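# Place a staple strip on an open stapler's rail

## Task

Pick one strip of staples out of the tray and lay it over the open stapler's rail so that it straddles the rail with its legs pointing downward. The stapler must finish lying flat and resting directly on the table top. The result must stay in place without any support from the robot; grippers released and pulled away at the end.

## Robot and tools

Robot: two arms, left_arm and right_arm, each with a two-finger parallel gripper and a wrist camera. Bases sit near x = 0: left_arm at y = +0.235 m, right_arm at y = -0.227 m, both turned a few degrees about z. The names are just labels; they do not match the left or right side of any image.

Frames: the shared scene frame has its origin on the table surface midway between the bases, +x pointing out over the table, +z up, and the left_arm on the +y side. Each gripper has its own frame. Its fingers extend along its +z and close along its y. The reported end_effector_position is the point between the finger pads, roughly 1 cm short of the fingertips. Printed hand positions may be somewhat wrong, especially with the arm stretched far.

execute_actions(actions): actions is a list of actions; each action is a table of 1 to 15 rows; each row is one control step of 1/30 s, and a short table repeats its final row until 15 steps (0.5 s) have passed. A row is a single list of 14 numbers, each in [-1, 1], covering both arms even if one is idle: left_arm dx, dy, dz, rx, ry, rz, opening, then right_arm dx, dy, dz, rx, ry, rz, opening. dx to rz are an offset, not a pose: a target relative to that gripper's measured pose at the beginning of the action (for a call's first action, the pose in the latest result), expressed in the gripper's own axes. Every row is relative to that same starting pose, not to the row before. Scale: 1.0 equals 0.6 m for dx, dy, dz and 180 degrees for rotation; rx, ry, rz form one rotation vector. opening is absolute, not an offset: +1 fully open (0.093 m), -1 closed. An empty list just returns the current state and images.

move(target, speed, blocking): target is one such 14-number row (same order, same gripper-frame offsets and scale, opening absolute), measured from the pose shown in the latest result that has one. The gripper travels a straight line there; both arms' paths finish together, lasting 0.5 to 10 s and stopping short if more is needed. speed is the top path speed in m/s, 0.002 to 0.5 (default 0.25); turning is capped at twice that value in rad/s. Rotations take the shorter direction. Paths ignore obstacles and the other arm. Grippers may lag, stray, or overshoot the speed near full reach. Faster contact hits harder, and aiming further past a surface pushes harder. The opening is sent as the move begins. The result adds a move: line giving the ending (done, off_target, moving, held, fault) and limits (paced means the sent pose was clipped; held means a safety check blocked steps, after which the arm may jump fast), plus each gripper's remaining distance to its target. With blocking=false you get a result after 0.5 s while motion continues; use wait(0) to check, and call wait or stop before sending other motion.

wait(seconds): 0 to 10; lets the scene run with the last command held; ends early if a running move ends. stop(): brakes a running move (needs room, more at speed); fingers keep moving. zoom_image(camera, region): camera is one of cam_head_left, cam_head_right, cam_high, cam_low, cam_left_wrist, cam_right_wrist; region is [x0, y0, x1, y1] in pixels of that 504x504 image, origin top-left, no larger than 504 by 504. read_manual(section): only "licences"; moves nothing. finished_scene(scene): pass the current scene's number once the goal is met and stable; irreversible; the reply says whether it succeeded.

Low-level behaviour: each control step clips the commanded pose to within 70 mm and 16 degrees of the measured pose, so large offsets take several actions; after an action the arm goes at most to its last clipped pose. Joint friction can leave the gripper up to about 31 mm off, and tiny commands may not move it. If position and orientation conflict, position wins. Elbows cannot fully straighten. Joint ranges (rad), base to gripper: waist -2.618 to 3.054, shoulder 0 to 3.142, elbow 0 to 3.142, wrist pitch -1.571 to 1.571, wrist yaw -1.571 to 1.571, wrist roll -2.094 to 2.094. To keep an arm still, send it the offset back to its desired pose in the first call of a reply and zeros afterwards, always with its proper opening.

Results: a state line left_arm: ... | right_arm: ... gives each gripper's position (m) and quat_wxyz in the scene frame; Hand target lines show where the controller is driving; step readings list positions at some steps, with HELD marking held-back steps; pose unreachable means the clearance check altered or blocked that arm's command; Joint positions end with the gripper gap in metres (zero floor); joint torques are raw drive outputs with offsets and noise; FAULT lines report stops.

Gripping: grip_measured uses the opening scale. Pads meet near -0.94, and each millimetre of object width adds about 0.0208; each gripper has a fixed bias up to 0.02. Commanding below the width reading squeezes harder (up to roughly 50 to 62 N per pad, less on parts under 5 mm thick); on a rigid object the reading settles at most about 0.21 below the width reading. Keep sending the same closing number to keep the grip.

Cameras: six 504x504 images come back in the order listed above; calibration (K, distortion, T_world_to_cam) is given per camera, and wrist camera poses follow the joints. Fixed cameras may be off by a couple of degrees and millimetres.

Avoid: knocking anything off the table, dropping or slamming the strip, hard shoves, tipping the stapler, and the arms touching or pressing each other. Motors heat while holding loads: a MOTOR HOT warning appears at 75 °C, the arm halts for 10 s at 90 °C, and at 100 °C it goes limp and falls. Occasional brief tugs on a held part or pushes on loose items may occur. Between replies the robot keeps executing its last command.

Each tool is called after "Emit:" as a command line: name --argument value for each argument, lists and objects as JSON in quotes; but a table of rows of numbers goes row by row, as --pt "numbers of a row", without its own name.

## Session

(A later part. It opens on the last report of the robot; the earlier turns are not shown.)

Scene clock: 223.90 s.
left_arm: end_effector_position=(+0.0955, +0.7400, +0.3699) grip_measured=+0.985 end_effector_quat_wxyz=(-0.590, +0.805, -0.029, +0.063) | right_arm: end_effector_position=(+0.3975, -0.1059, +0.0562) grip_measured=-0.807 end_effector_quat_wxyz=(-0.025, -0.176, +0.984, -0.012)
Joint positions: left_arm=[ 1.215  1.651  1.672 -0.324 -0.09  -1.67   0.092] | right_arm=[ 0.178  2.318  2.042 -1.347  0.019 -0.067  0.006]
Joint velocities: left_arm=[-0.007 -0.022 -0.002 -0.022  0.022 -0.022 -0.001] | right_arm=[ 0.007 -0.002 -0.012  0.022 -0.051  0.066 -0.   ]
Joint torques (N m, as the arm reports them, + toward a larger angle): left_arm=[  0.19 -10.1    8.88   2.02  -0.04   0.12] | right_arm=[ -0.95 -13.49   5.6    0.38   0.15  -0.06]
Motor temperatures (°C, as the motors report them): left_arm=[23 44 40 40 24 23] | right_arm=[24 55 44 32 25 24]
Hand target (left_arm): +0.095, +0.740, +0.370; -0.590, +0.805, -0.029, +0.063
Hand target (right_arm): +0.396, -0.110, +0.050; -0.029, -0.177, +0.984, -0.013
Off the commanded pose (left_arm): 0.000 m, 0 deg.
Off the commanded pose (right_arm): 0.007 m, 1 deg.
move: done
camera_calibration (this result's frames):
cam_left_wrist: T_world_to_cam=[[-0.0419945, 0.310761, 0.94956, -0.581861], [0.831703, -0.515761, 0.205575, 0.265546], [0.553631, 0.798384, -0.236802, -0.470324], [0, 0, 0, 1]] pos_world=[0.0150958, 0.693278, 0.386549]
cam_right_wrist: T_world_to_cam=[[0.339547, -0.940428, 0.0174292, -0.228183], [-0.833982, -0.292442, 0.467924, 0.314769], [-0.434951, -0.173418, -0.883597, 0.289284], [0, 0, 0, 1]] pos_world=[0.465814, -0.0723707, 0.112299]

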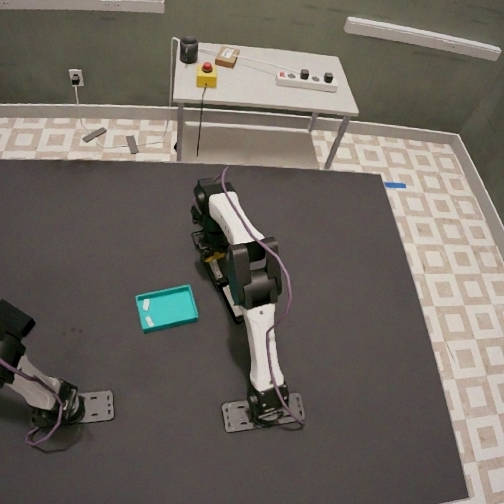

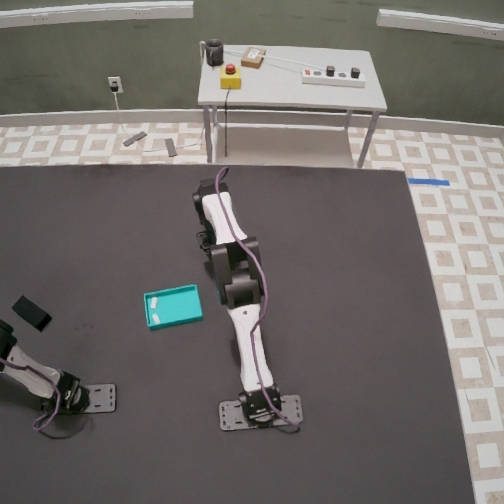

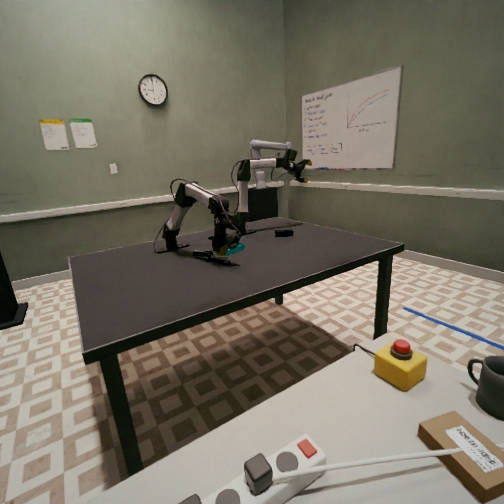

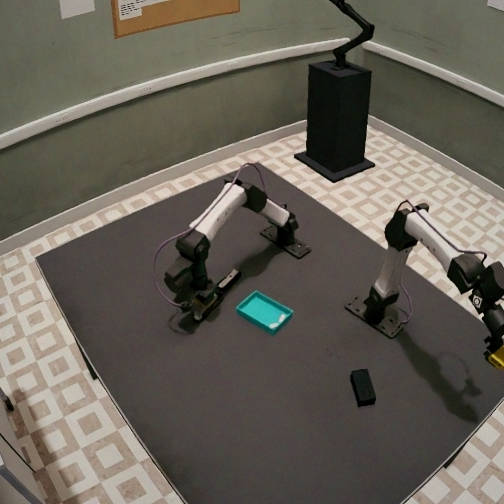

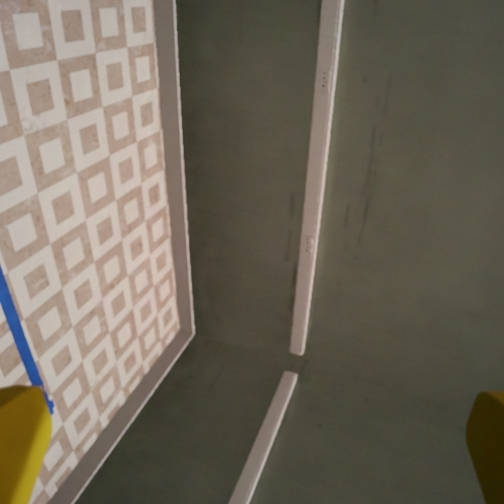

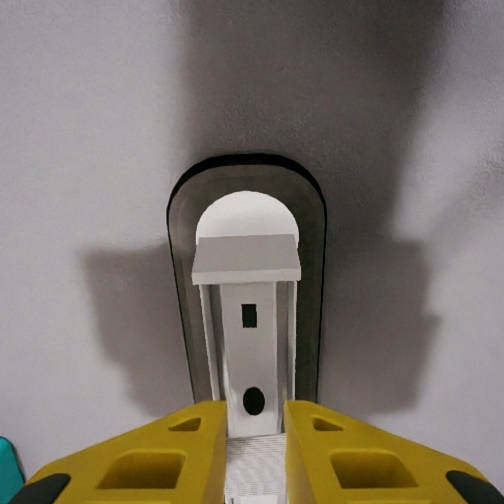

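Emit:
move --target '[0,0,0,0,0,0,1,0,0,0,0,0,-0.025,-0.82]' --speed 0.02

Emit:
move --target '[0,0,0,0,0,0,1,0,0,0.018,0,0,0,-0.82]' --speed 0.015

Emit:
zoom_image --camera "cam_right_wrist" --region '[160,200,360,500]'

Scene clock: 235.60 s.
left_arm: end_effector_position=(+0.0955, +0.7400, +0.3699) grip_measured=+0.985 end_effector_quat_wxyz=(-0.590, +0.805, -0.029, +0.063) | right_arm: end_effector_position=(+0.3979, -0.1057, +0.0562) grip_measured=-0.807 end_effector_quat_wxyz=(-0.024, -0.209, +0.978, -0.011)
Joint positions: left_arm=[ 1.215  1.651  1.672 -0.324 -0.09  -1.67   0.092] | right_arm=[ 0.178  2.318  2.042 -1.345  0.019 -0.135  0.006]
Joint velocities: left_arm=[-0.007  0.002 -0.007  0.037  0.022 -0.022  0.001] | right_arm=[ 0.002 -0.012  0.007  0.022 -0.051 -0.051  0.   ]
Joint torques (N m, as the arm reports them, + toward a larger angle): left_arm=[  0.17 -10.14   9.03   2.02  -0.03   0.1 ] | right_arm=[ -0.42 -13.48   7.37   0.25   0.12  -0.09]
Motor temperatures (°C, as the motors report them): left_arm=[23 44 40 40 24 23] | right_arm=[24 57 43 32 25 24]
Hand target (left_arm): +0.095, +0.740, +0.370; -0.590, +0.805, -0.029, +0.063
Hand target (right_arm): +0.397, -0.106, +0.056; -0.025, -0.214, +0.976, -0.011
Off the commanded pose (left_arm): 0.000 m, 0 deg.
Off the commanded pose (right_arm): 0.000 m, 1 deg.
move: done
camera_calibration (this result's frames):
cam_left_wrist: T_world_to_cam=[[-0.0419945, 0.310761, 0.94956, -0.581861], [0.831703, -0.515761, 0.205575, 0.265546], [0.553631, 0.798384, -0.236802, -0.470324], [0, 0, 0, 1]] pos_world=[0.0150958, 0.693278, 0.386549]
cam_right_wrist: T_world_to_cam=[[0.402839, -0.915163, 0.0140515, -0.250536], [-0.811884, -0.350205, 0.467119, 0.300332], [-0.42257, -0.199582, -0.884083, 0.281812], [0, 0, 0, 1]] pos_world=[0.463846, -0.0678589, 0.112375]

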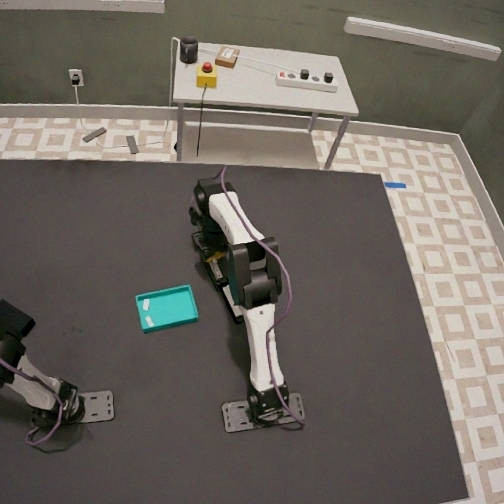

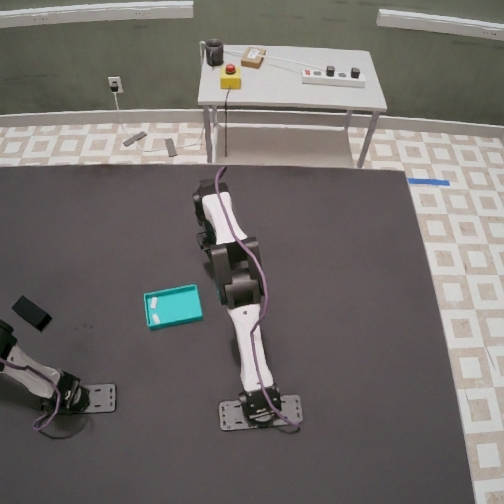

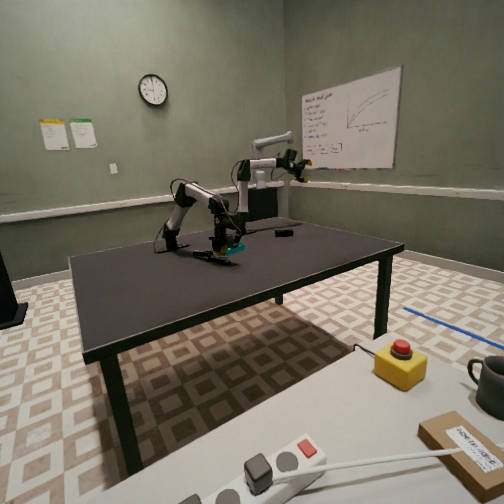

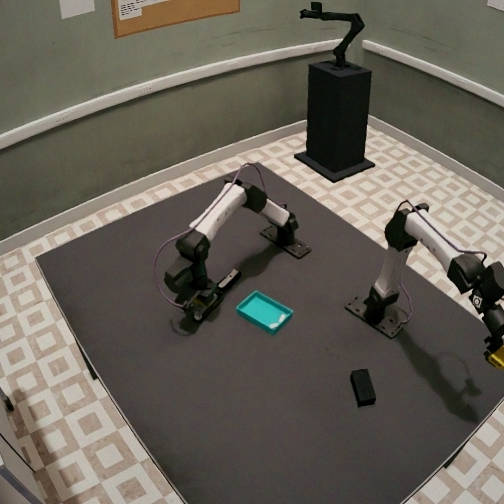

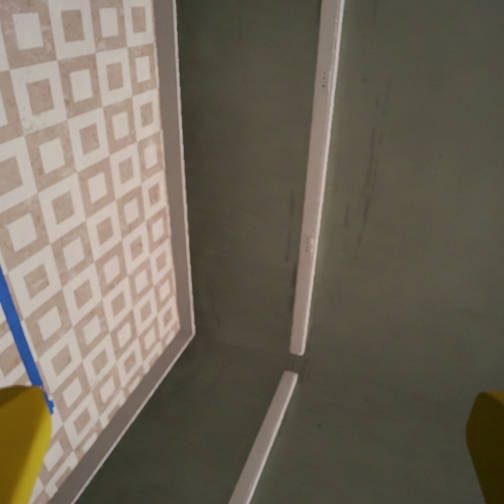

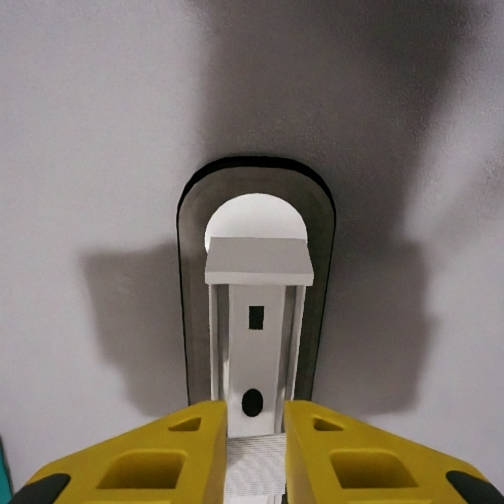

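Scene clock: 236.53 s.
left_arm: end_effector_position=(+0.0955, +0.7400, +0.3699) grip_measured=+0.985 end_effector_quat_wxyz=(-0.590, +0.805, -0.029, +0.063) | right_arm: end_effector_position=(+0.3995, -0.1053, +0.0512) grip_measured=-0.807 end_effector_quat_wxyz=(-0.020, -0.209, +0.978, -0.011)
Joint positions: left_arm=[ 1.215  1.651  1.672 -0.324 -0.09  -1.67   0.092] | right_arm=[ 0.178  2.318  2.023 -1.318  0.019 -0.135  0.006]
Joint velocities: left_arm=[-0.012 -0.027 -0.002  0.081  0.037  0.037  0.001] | right_arm=[-0.017 -0.007 -0.012  0.066  0.051  0.022  0.001]
Joint torques (N m, as the arm reports them, + toward a larger angle): left_arm=[  0.2  -10.2    8.96   1.99  -0.05   0.09] | right_arm=[ -0.36 -13.46   5.56   0.41   0.15   0.02]
Motor temperatures (°C, as the motors report them): left_arm=[23 44 40 40 24 23] | right_arm=[24 57 43 32 25 24]
Hand target (left_arm): +0.095, +0.740, +0.370; -0.590, +0.805, -0.029, +0.063
Hand target (right_arm): +0.398, -0.106, +0.046; -0.024, -0.209, +0.978, -0.011
Off the commanded pose (left_arm): 0.000 m, 0 deg.
Off the commanded pose (right_arm): 0.006 m, 0 deg.
move: done
camera_calibration (this result's frames):
cam_left_wrist: T_world_to_cam=[[-0.0419945, 0.310761, 0.94956, -0.581861], [0.831703, -0.515761, 0.205575, 0.265546], [0.553631, 0.798384, -0.236802, -0.470324], [0, 0, 0, 1]] pos_world=[0.0150958, 0.693278, 0.386549]
cam_right_wrist: T_world_to_cam=[[0.402732, -0.915194, 0.0150312, -0.250686], [-0.815279, -0.351203, 0.46041, 0.305684], [-0.416085, -0.197676, -0.887579, 0.275943], [0, 0, 0, 1]] pos_world=[0.464993, -0.0675218, 0.10795]

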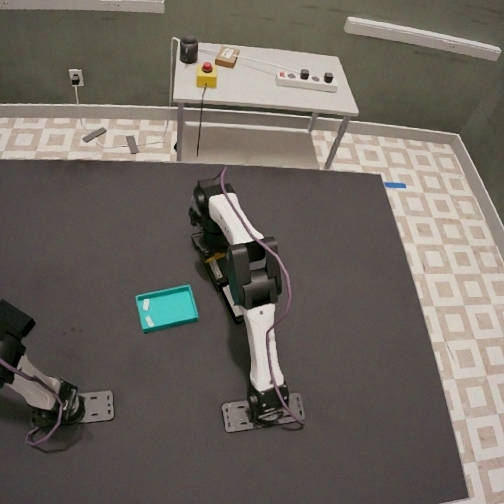

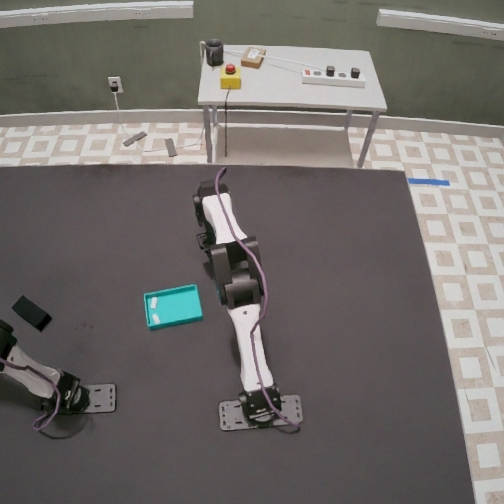

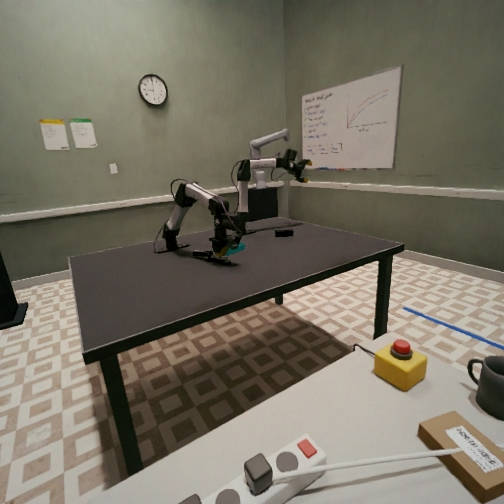

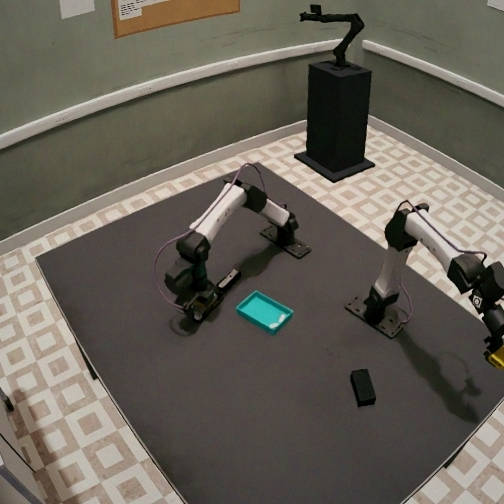

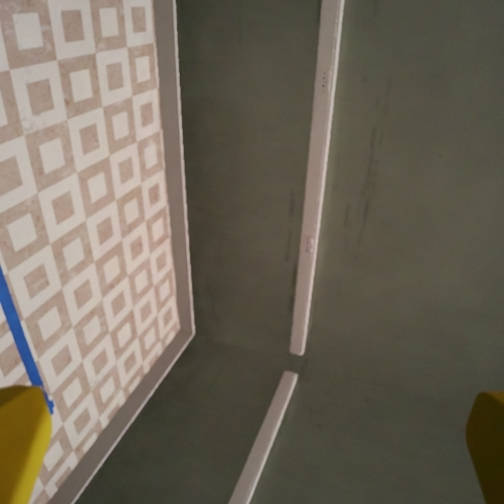

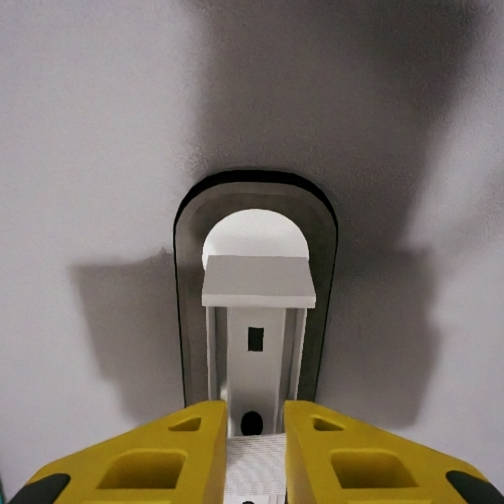

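Region (160, 200, 360, 500) of cam_right_wrist's 504x504 image, scaled by 1.680, with more detail than that image has.

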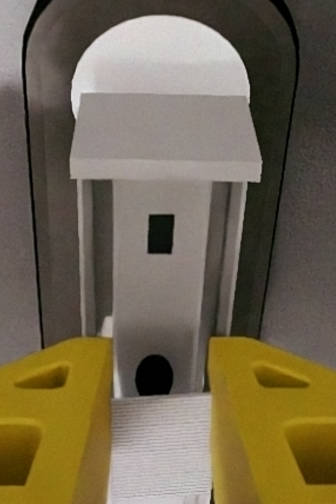

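Emit:
move --target '[0,0,0,0,0,0,1,0,0,0,0,0,0.016,-0.82]' --speed 0.02

Emit:
zoom_image --camera "cam_right_wrist" --region '[160,200,360,500]'

Scene clock: 244.50 s.
left_arm: end_effector_position=(+0.0955, +0.7400, +0.3699) grip_measured=+0.985 end_effector_quat_wxyz=(-0.590, +0.805, -0.029, +0.063) | right_arm: end_effector_position=(+0.4002, -0.1051, +0.0512) grip_measured=-0.807 end_effector_quat_wxyz=(-0.018, -0.189, +0.982, -0.011)
Joint positions: left_arm=[ 1.215  1.651  1.672 -0.324 -0.09  -1.67   0.092] | right_arm=[ 0.178  2.318  2.023 -1.315  0.019 -0.095  0.006]
Joint velocities: left_arm=[ 0.002  0.042 -0.007  0.022  0.022 -0.081 -0.   ] | right_arm=[ 0.022 -0.012 -0.002  0.037  0.051  0.051  0.001]
Joint torques (N m, as the arm reports them, + toward a larger angle): left_arm=[  0.15 -10.1    8.97   2.01  -0.03   0.11] | right_arm=[ -0.25 -13.43   7.34   0.26   0.12   0.16]
Motor temperatures (°C, as the motors report them): left_arm=[23 44 40 40 24 23] | right_arm=[24 58 43 32 25 24]
Hand target (left_arm): +0.095, +0.740, +0.370; -0.590, +0.805, -0.029, +0.063
Hand target (right_arm): +0.400, -0.105, +0.051; -0.020, -0.184, +0.983, -0.011
Off the commanded pose (left_arm): 0.000 m, 0 deg.
Off the commanded pose (right_arm): 0.001 m, 1 deg.
move: done
camera_calibration (this result's frames):
cam_left_wrist: T_world_to_cam=[[-0.0419945, 0.310761, 0.94956, -0.581861], [0.831703, -0.515761, 0.205575, 0.265546], [0.553631, 0.798384, -0.236802, -0.470324], [0, 0, 0, 1]] pos_world=[0.0150958, 0.693278, 0.386549]
cam_right_wrist: T_world_to_cam=[[0.365733, -0.930564, 0.0170551, -0.237691], [-0.830558, -0.318049, 0.457186, 0.316112], [-0.420017, -0.181373, -0.889207, 0.279622], [0, 0, 0, 1]] pos_world=[0.466926, -0.0699314, 0.108174]

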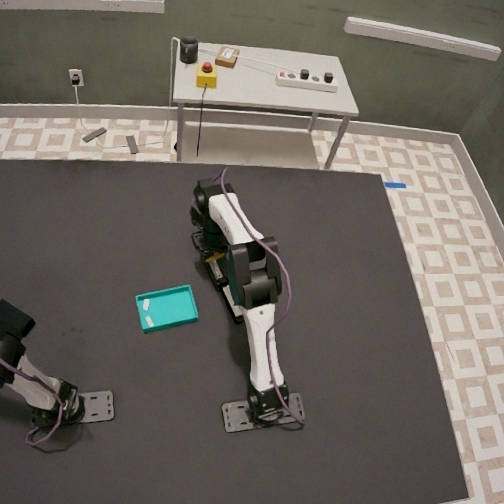

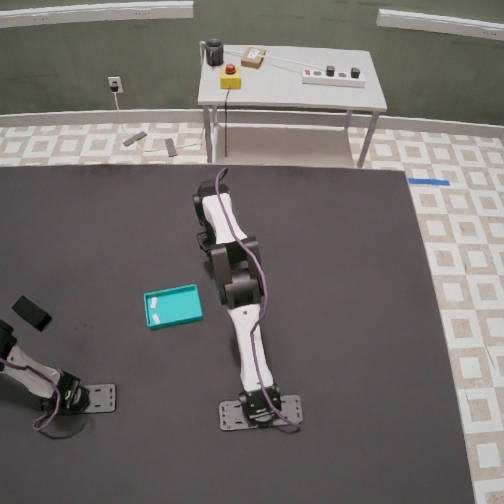

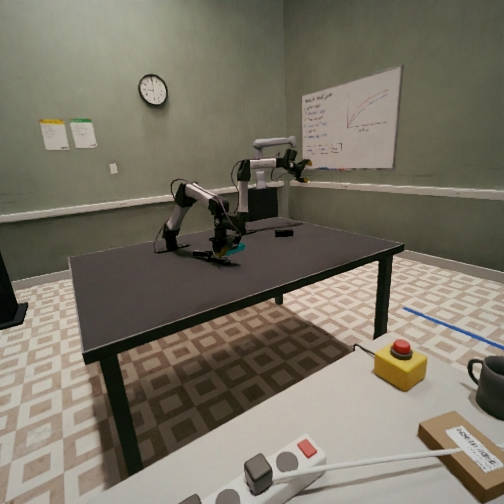

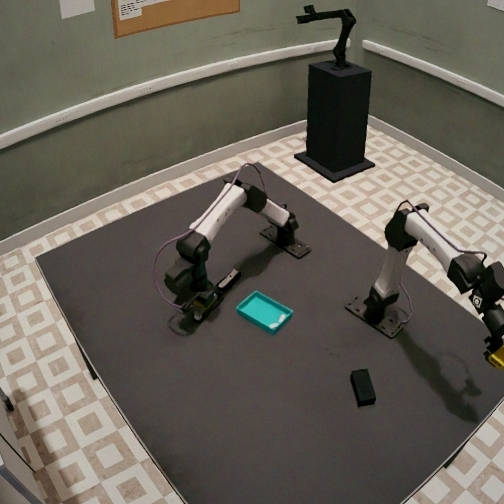

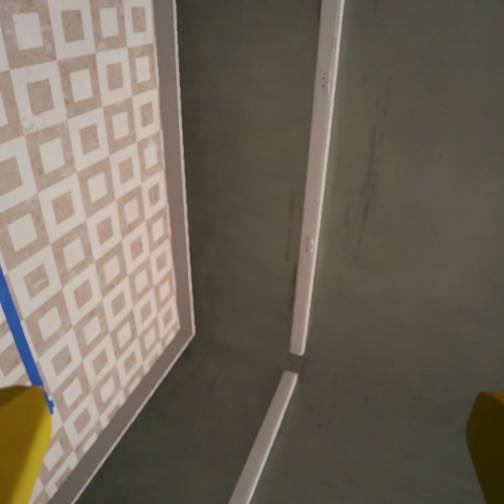

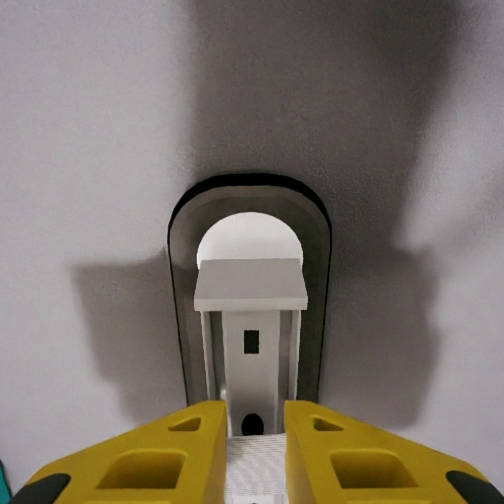

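Region (160, 200, 360, 500) of cam_right_wrist's 504x504 image, scaled by 1.680, with more detail than that image has.

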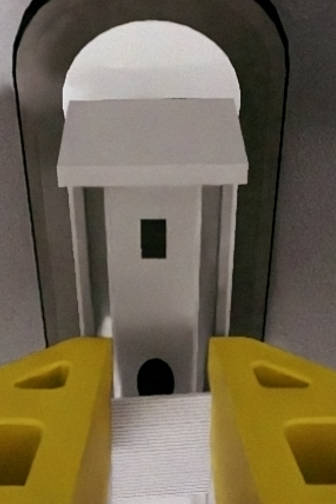

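Emit:
move --target '[0,0,0,0,0,0,1,0,0,0.016,0,0,0,-0.82]' --speed 0.01

Emit:
move --target '[0,0,0,0,0,0,1,0,0,-0.006,0,0,0,-0.6]'

Emit:
move --target '[0,0,0,0,0,0,1,0,0,-0.08,0,0,0,-0.6]' --speed 0.04

Emit:
zoom_image --camera "cam_right_wrist" --region '[160,150,360,450]'

Scene clock: 255.67 s.
left_arm: end_effector_position=(+0.0955, +0.7400, +0.3699) grip_measured=+0.985 end_effector_quat_wxyz=(-0.590, +0.805, -0.029, +0.063) | right_arm: end_effector_position=(+0.4027, -0.1042, +0.0483) grip_measured=-0.807 end_effector_quat_wxyz=(-0.013, -0.189, +0.982, -0.010)
Joint positions: left_arm=[ 1.215  1.651  1.672 -0.324 -0.09  -1.67   0.092] | right_arm=[ 0.178  2.318  2.012 -1.292  0.018 -0.094  0.006]
Joint velocities: left_arm=[-0.012 -0.002 -0.007  0.007 -0.051 -0.022  0.001] | right_arm=[ 0.007  0.002 -0.012 -0.022 -0.022 -0.051  0.   ]
Joint torques (N m, as the arm reports them, + toward a larger angle): left_arm=[  0.18 -10.07   8.95   2.    -0.04   0.1 ] | right_arm=[ -0.32 -13.57   5.34   0.43   0.15   0.05]
Motor temperatures (°C, as the motors report them): left_arm=[23 44 40 41 24 23] | right_arm=[24 59 43 31 25 24]
Hand target (left_arm): +0.095, +0.740, +0.370; -0.590, +0.805, -0.029, +0.063
Hand target (right_arm): +0.400, -0.105, +0.042; -0.019, -0.189, +0.982, -0.011
Off the commanded pose (left_arm): 0.000 m, 0 deg.
Off the commanded pose (right_arm): 0.007 m, 1 deg.
move: done
camera_calibration (this result's frames):
cam_left_wrist: T_world_to_cam=[[-0.0419945, 0.310761, 0.94956, -0.581861], [0.831703, -0.515761, 0.205575, 0.265546], [0.553631, 0.798384, -0.236802, -0.470324], [0, 0, 0, 1]] pos_world=[0.0150958, 0.693278, 0.386549]
cam_right_wrist: T_world_to_cam=[[0.364104, -0.931197, 0.0173517, -0.237168], [-0.835936, -0.318528, 0.446935, 0.322357], [-0.410657, -0.177235, -0.894398, 0.275164], [0, 0, 0, 1]] pos_world=[0.468822, -0.0694018, 0.106149]

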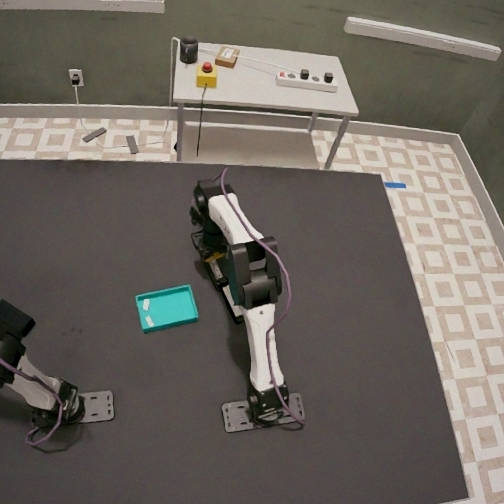

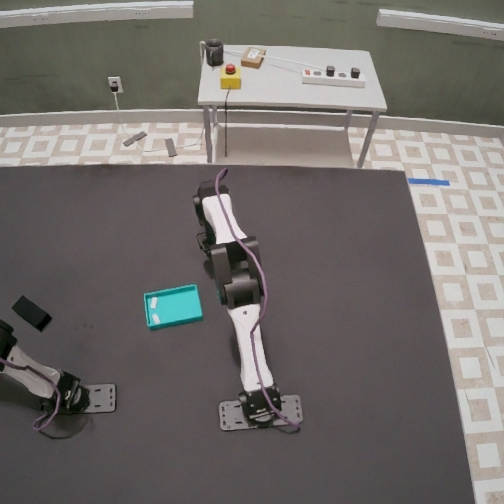

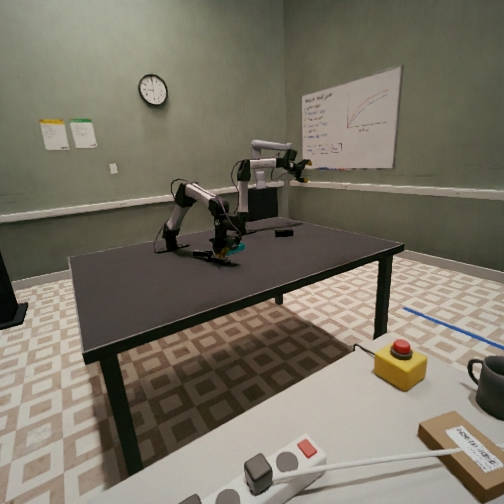

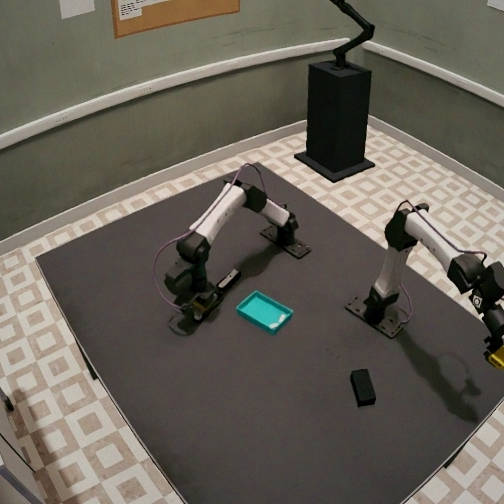

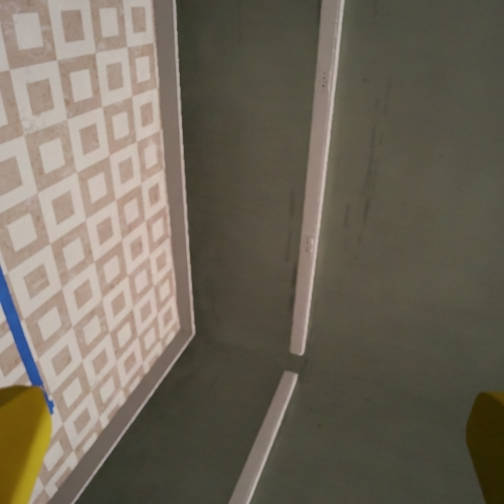

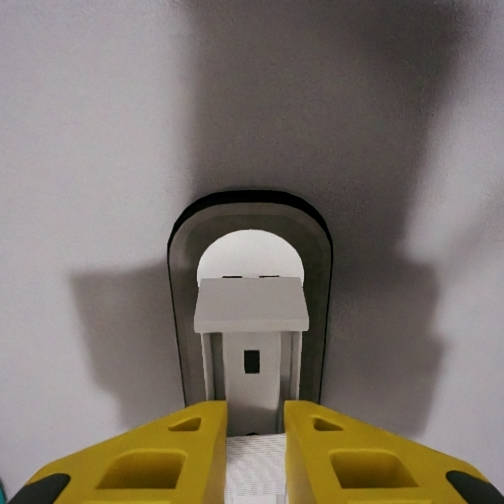

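Scene clock: 256.37 s.
left_arm: end_effector_position=(+0.0955, +0.7400, +0.3699) grip_measured=+0.985 end_effector_quat_wxyz=(-0.590, +0.805, -0.029, +0.063) | right_arm: end_effector_position=(+0.4022, -0.1043, +0.0483) grip_measured=-0.602 end_effector_quat_wxyz=(-0.014, -0.189, +0.982, -0.010)
Joint positions: left_arm=[ 1.215  1.651  1.672 -0.324 -0.09  -1.67   0.092] | right_arm=[ 0.178  2.318  2.012 -1.294  0.018 -0.094  0.016]
Joint velocities: left_arm=[-0.007  0.012 -0.002 -0.037  0.022  0.007  0.001] | right_arm=[-0.007  0.007 -0.017  0.022  0.037 -0.037 -0.   ]
Joint torques (N m, as the arm reports them, + toward a larger angle): left_arm=[  0.22 -10.1    8.96   2.03  -0.04   0.12] | right_arm=[ -0.41 -13.57   8.56   0.25   0.12   0.03]
Motor temperatures (°C, as the motors report them): left_arm=[23 44 40 41 24 23] | right_arm=[24 60 43 31 25 24]
Hand target (left_arm): +0.095, +0.740, +0.370; -0.590, +0.805, -0.029, +0.063
Hand target (right_arm): +0.403, -0.104, +0.052; -0.013, -0.189, +0.982, -0.010
Off the commanded pose (left_arm): 0.000 m, 0 deg.
Off the commanded pose (right_arm): 0.004 m, 0 deg.
move: done
camera_calibration (this result's frames):
cam_left_wrist: T_world_to_cam=[[-0.0419945, 0.310761, 0.94956, -0.581861], [0.831703, -0.515761, 0.205575, 0.265546], [0.553631, 0.798384, -0.236802, -0.470324], [0, 0, 0, 1]] pos_world=[0.0150958, 0.693278, 0.386549]
cam_right_wrist: T_world_to_cam=[[0.364135, -0.931188, 0.0171861, -0.237132], [-0.835117, -0.318287, 0.448635, 0.321552], [-0.412293, -0.177716, -0.89355, 0.275538], [0, 0, 0, 1]] pos_world=[0.468484, -0.069501, 0.106022]

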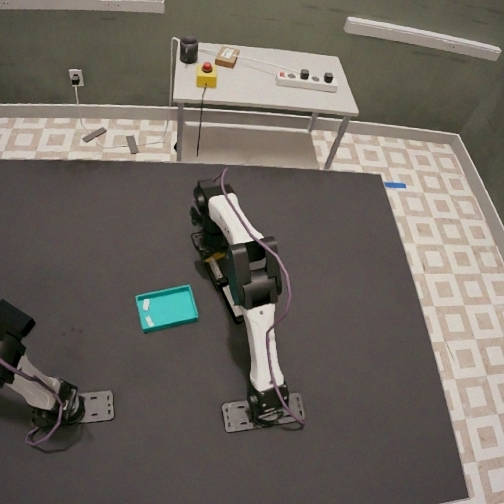

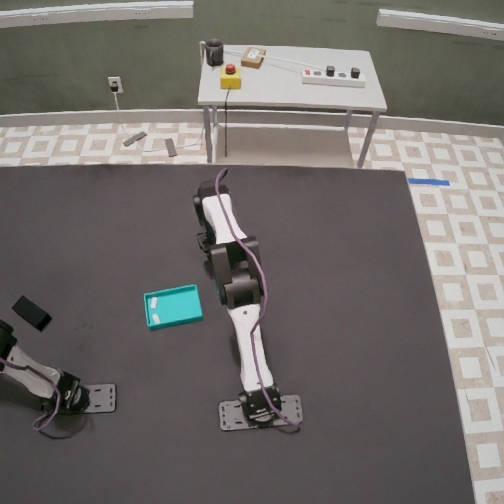

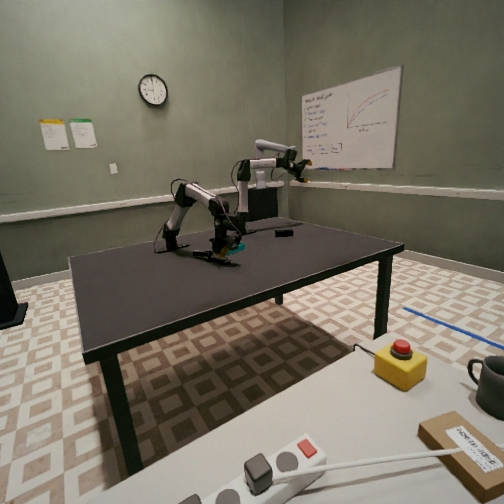

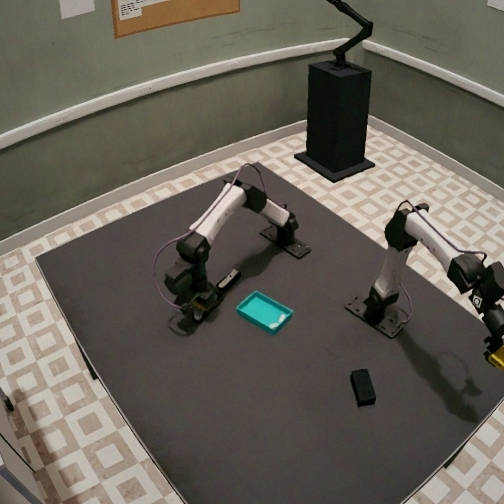

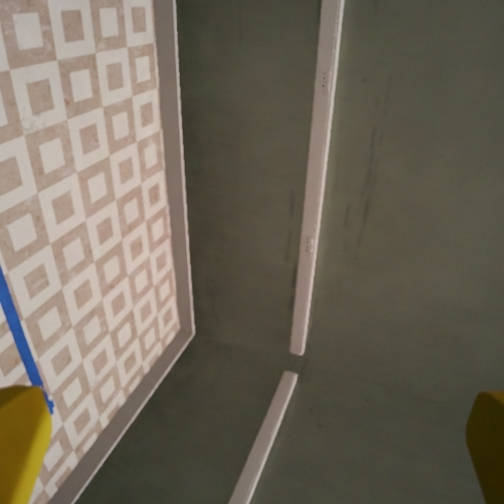

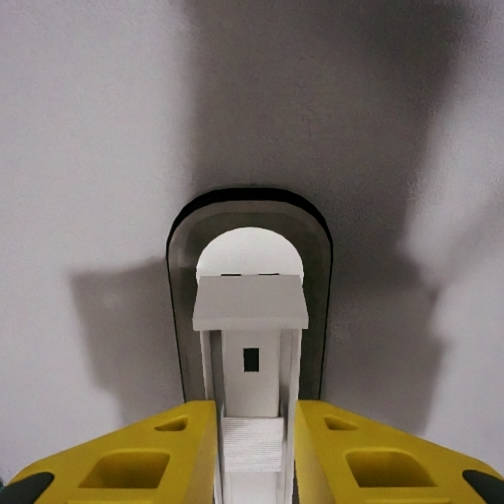

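Scene clock: 258.03 s.
left_arm: end_effector_position=(+0.0955, +0.7400, +0.3699) grip_measured=+0.985 end_effector_quat_wxyz=(-0.590, +0.805, -0.029, +0.063) | right_arm: end_effector_position=(+0.4027, -0.1042, +0.0976) grip_measured=-0.602 end_effector_quat_wxyz=(-0.010, -0.189, +0.982, -0.010)
Joint positions: left_arm=[ 1.215  1.651  1.672 -0.324 -0.09  -1.67   0.092] | right_arm=[ 0.178  2.318  2.208 -1.482  0.018 -0.094  0.016]
Joint velocities: left_arm=[-0.002  0.002  0.007  0.066 -0.037 -0.037 -0.   ] | right_arm=[-0.002 -0.007 -0.017 -0.007  0.007  0.007  0.   ]
Joint torques (N m, as the arm reports them, + toward a larger angle): left_arm=[  0.13 -10.19   8.93   2.02  -0.03   0.08] | right_arm=[ -0.14 -12.39   9.19   0.26   0.13   0.07]
Motor temperatures (°C, as the motors report them): left_arm=[23 44 40 41 24 23] | right_arm=[24 60 44 31 25 24]
Hand target (left_arm): +0.095, +0.740, +0.370; -0.590, +0.805, -0.029, +0.063
Hand target (right_arm): +0.403, -0.103, +0.096; -0.014, -0.189, +0.982, -0.010
Off the commanded pose (left_arm): 0.000 m, 0 deg.
Off the commanded pose (right_arm): 0.002 m, 0 deg.
move: done
camera_calibration (this result's frames):
cam_left_wrist: T_world_to_cam=[[-0.0419945, 0.310761, 0.94956, -0.581861], [0.831703, -0.515761, 0.205575, 0.265546], [0.553631, 0.798384, -0.236802, -0.470324], [0, 0, 0, 1]] pos_world=[0.0150958, 0.693278, 0.386549]
cam_right_wrist: T_world_to_cam=[[0.363994, -0.931229, 0.017914, -0.238037], [-0.838699, -0.31934, 0.441142, 0.301893], [-0.405083, -0.175597, -0.897259, 0.31747], [0, 0, 0, 1]] pos_world=[0.468443, -0.0695132, 0.155939]

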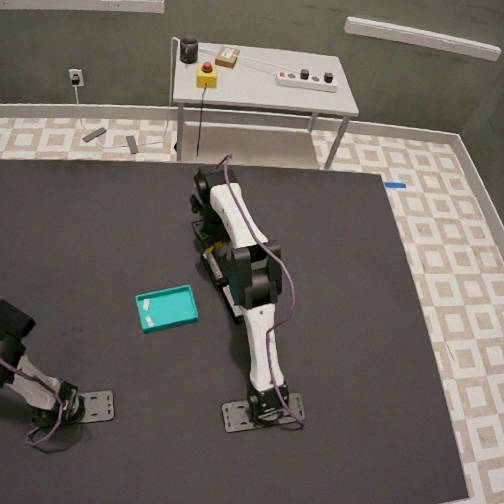

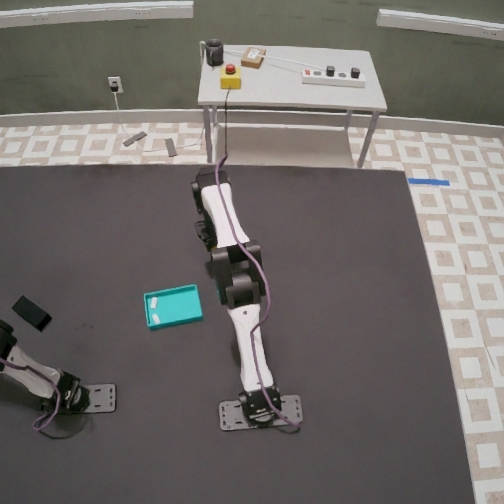

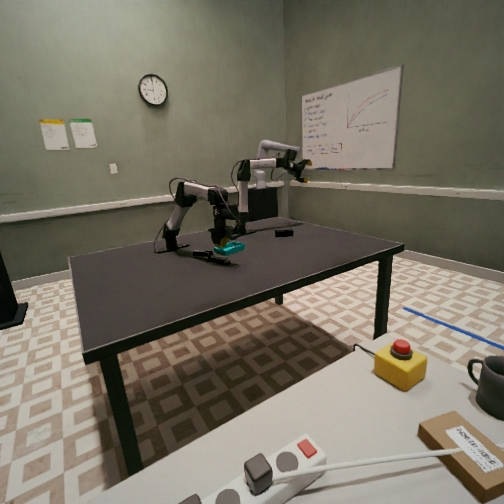

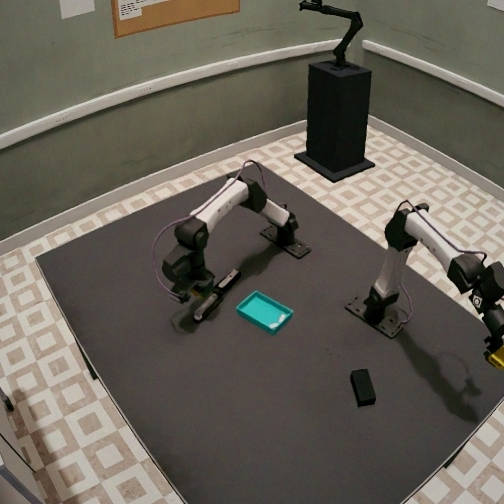

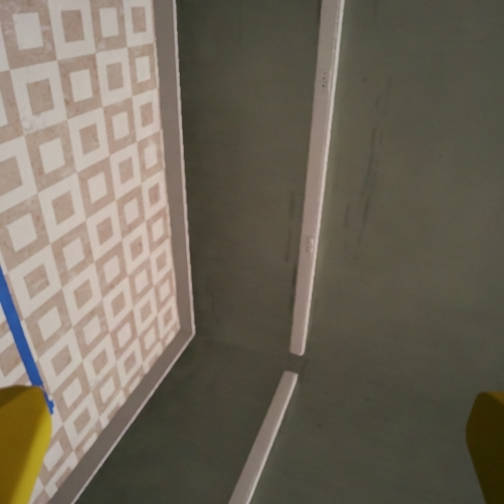

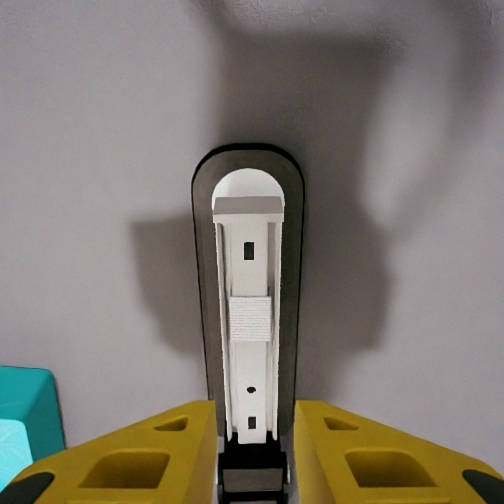

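Region (160, 150, 360, 450) of cam_right_wrist's 504x504 image, scaled by 1.680, with more detail than that image has.

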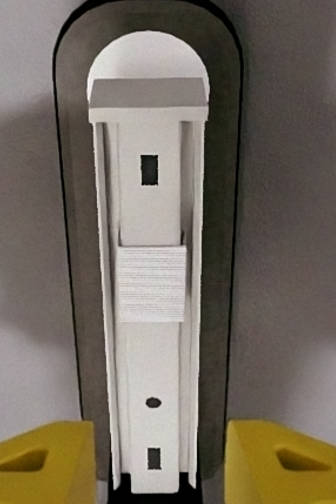

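Seated and centred. Retreat up and to the -y side.

Emit:
move --target '[0,0,0,0,0,0,1,0,-0.2,-0.12,0,0,0,0.5]'

Emit:
finished_scene --scene 2

Scene clock: 264.27 s.
left_arm: end_effector_position=(+0.0955, +0.7400, +0.3699) grip_measured=+0.985 end_effector_quat_wxyz=(-0.590, +0.805, -0.029, +0.063) | right_arm: end_effector_position=(+0.4471, -0.2164, +0.1643) grip_measured=+0.498 end_effector_quat_wxyz=(+0.078, -0.180, +0.980, -0.022)
Joint positions: left_arm=[ 1.215  1.651  1.672 -0.324 -0.09  -1.67   0.092] | right_arm=[-0.079  2.322  2.478 -1.565  0.019 -0.336  0.069]
Joint velocities: left_arm=[-0.002 -0.007 -0.007  0.022 -0.007 -0.066 -0.   ] | right_arm=[-0.007  0.002 -0.012  0.066 -0.022 -0.007 -0.001]
Joint torques (N m, as the arm reports them, + toward a larger angle): left_arm=[  0.1  -10.12   9.02   2.01  -0.04   0.1 ] | right_arm=[  0.28 -13.81   8.65   0.57   0.14  -0.06]
Motor temperatures (°C, as the motors report them): left_arm=[23 44 40 41 24 23] | right_arm=[24 60 44 31 25 24]
Hand target (left_arm): +0.095, +0.740, +0.370; -0.590, +0.805, -0.029, +0.063
Hand target (right_arm): +0.446, -0.215, +0.170; +0.082, -0.188, +0.978, -0.026
Off the commanded pose (left_arm): 0.000 m, 0 deg.
Off the commanded pose (right_arm): 0.008 m, 10 deg.
joint sent to its limit (right arm) — the command would take joint 4 (wrist pitch) past its lower limit, so that joint was sent only as far as its limit.
move: off_target (right_arm)
camera_calibration (this result's frames):
cam_left_wrist: T_world_to_cam=[[-0.0419945, 0.310761, 0.94956, -0.581861], [0.831703, -0.515761, 0.205575, 0.265546], [0.553631, 0.798384, -0.236802, -0.470324], [0, 0, 0, 1]] pos_world=[0.0150958, 0.693278, 0.386549]
cam_right_wrist: T_world_to_cam=[[0.342134, -0.936973, 0.0708924, -0.36006], [-0.907492, -0.309914, 0.283571, 0.332655], [-0.243728, -0.161353, -0.956327, 0.31621], [0, 0, 0, 1]] pos_world=[0.50214, -0.18325, 0.233594]

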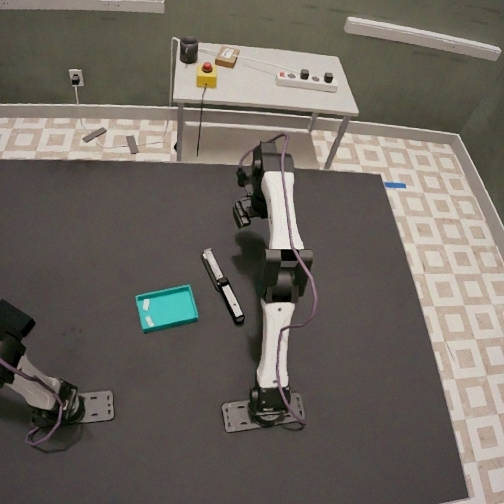

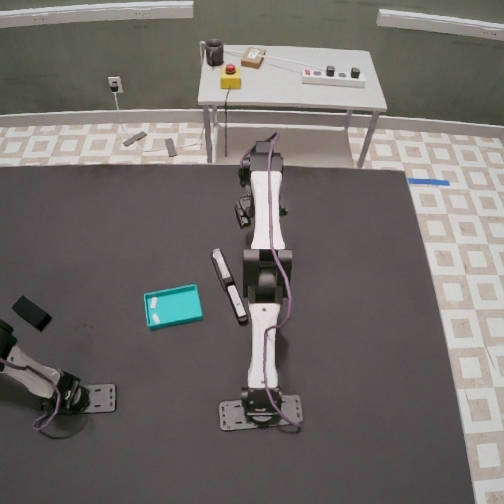

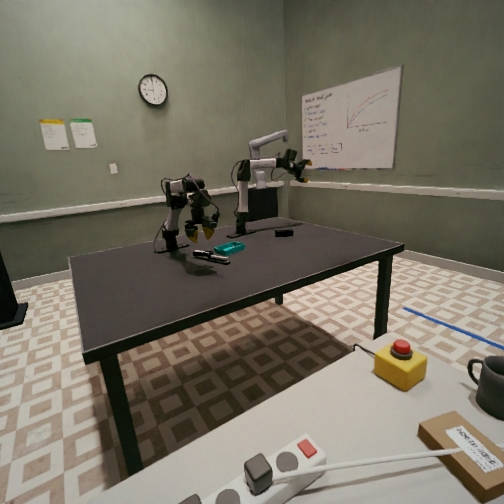

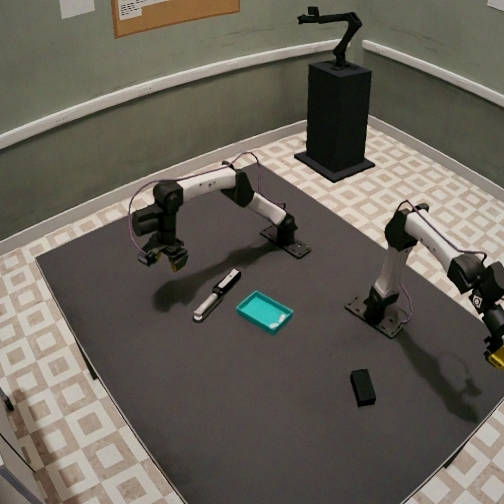

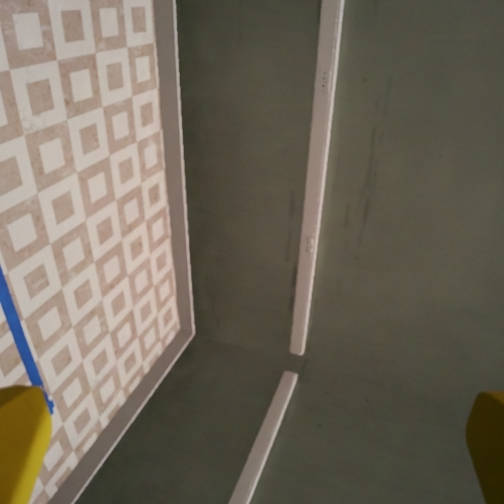

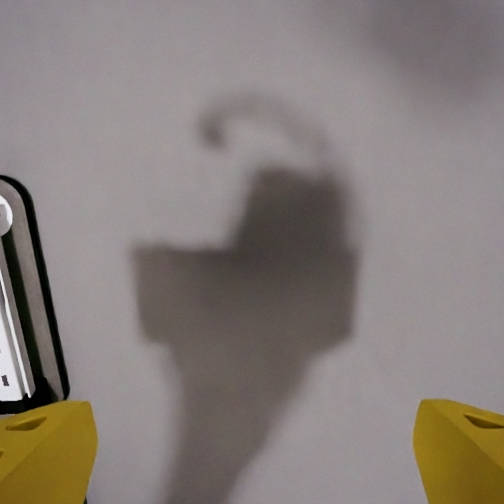

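The scene is finished: the task was done.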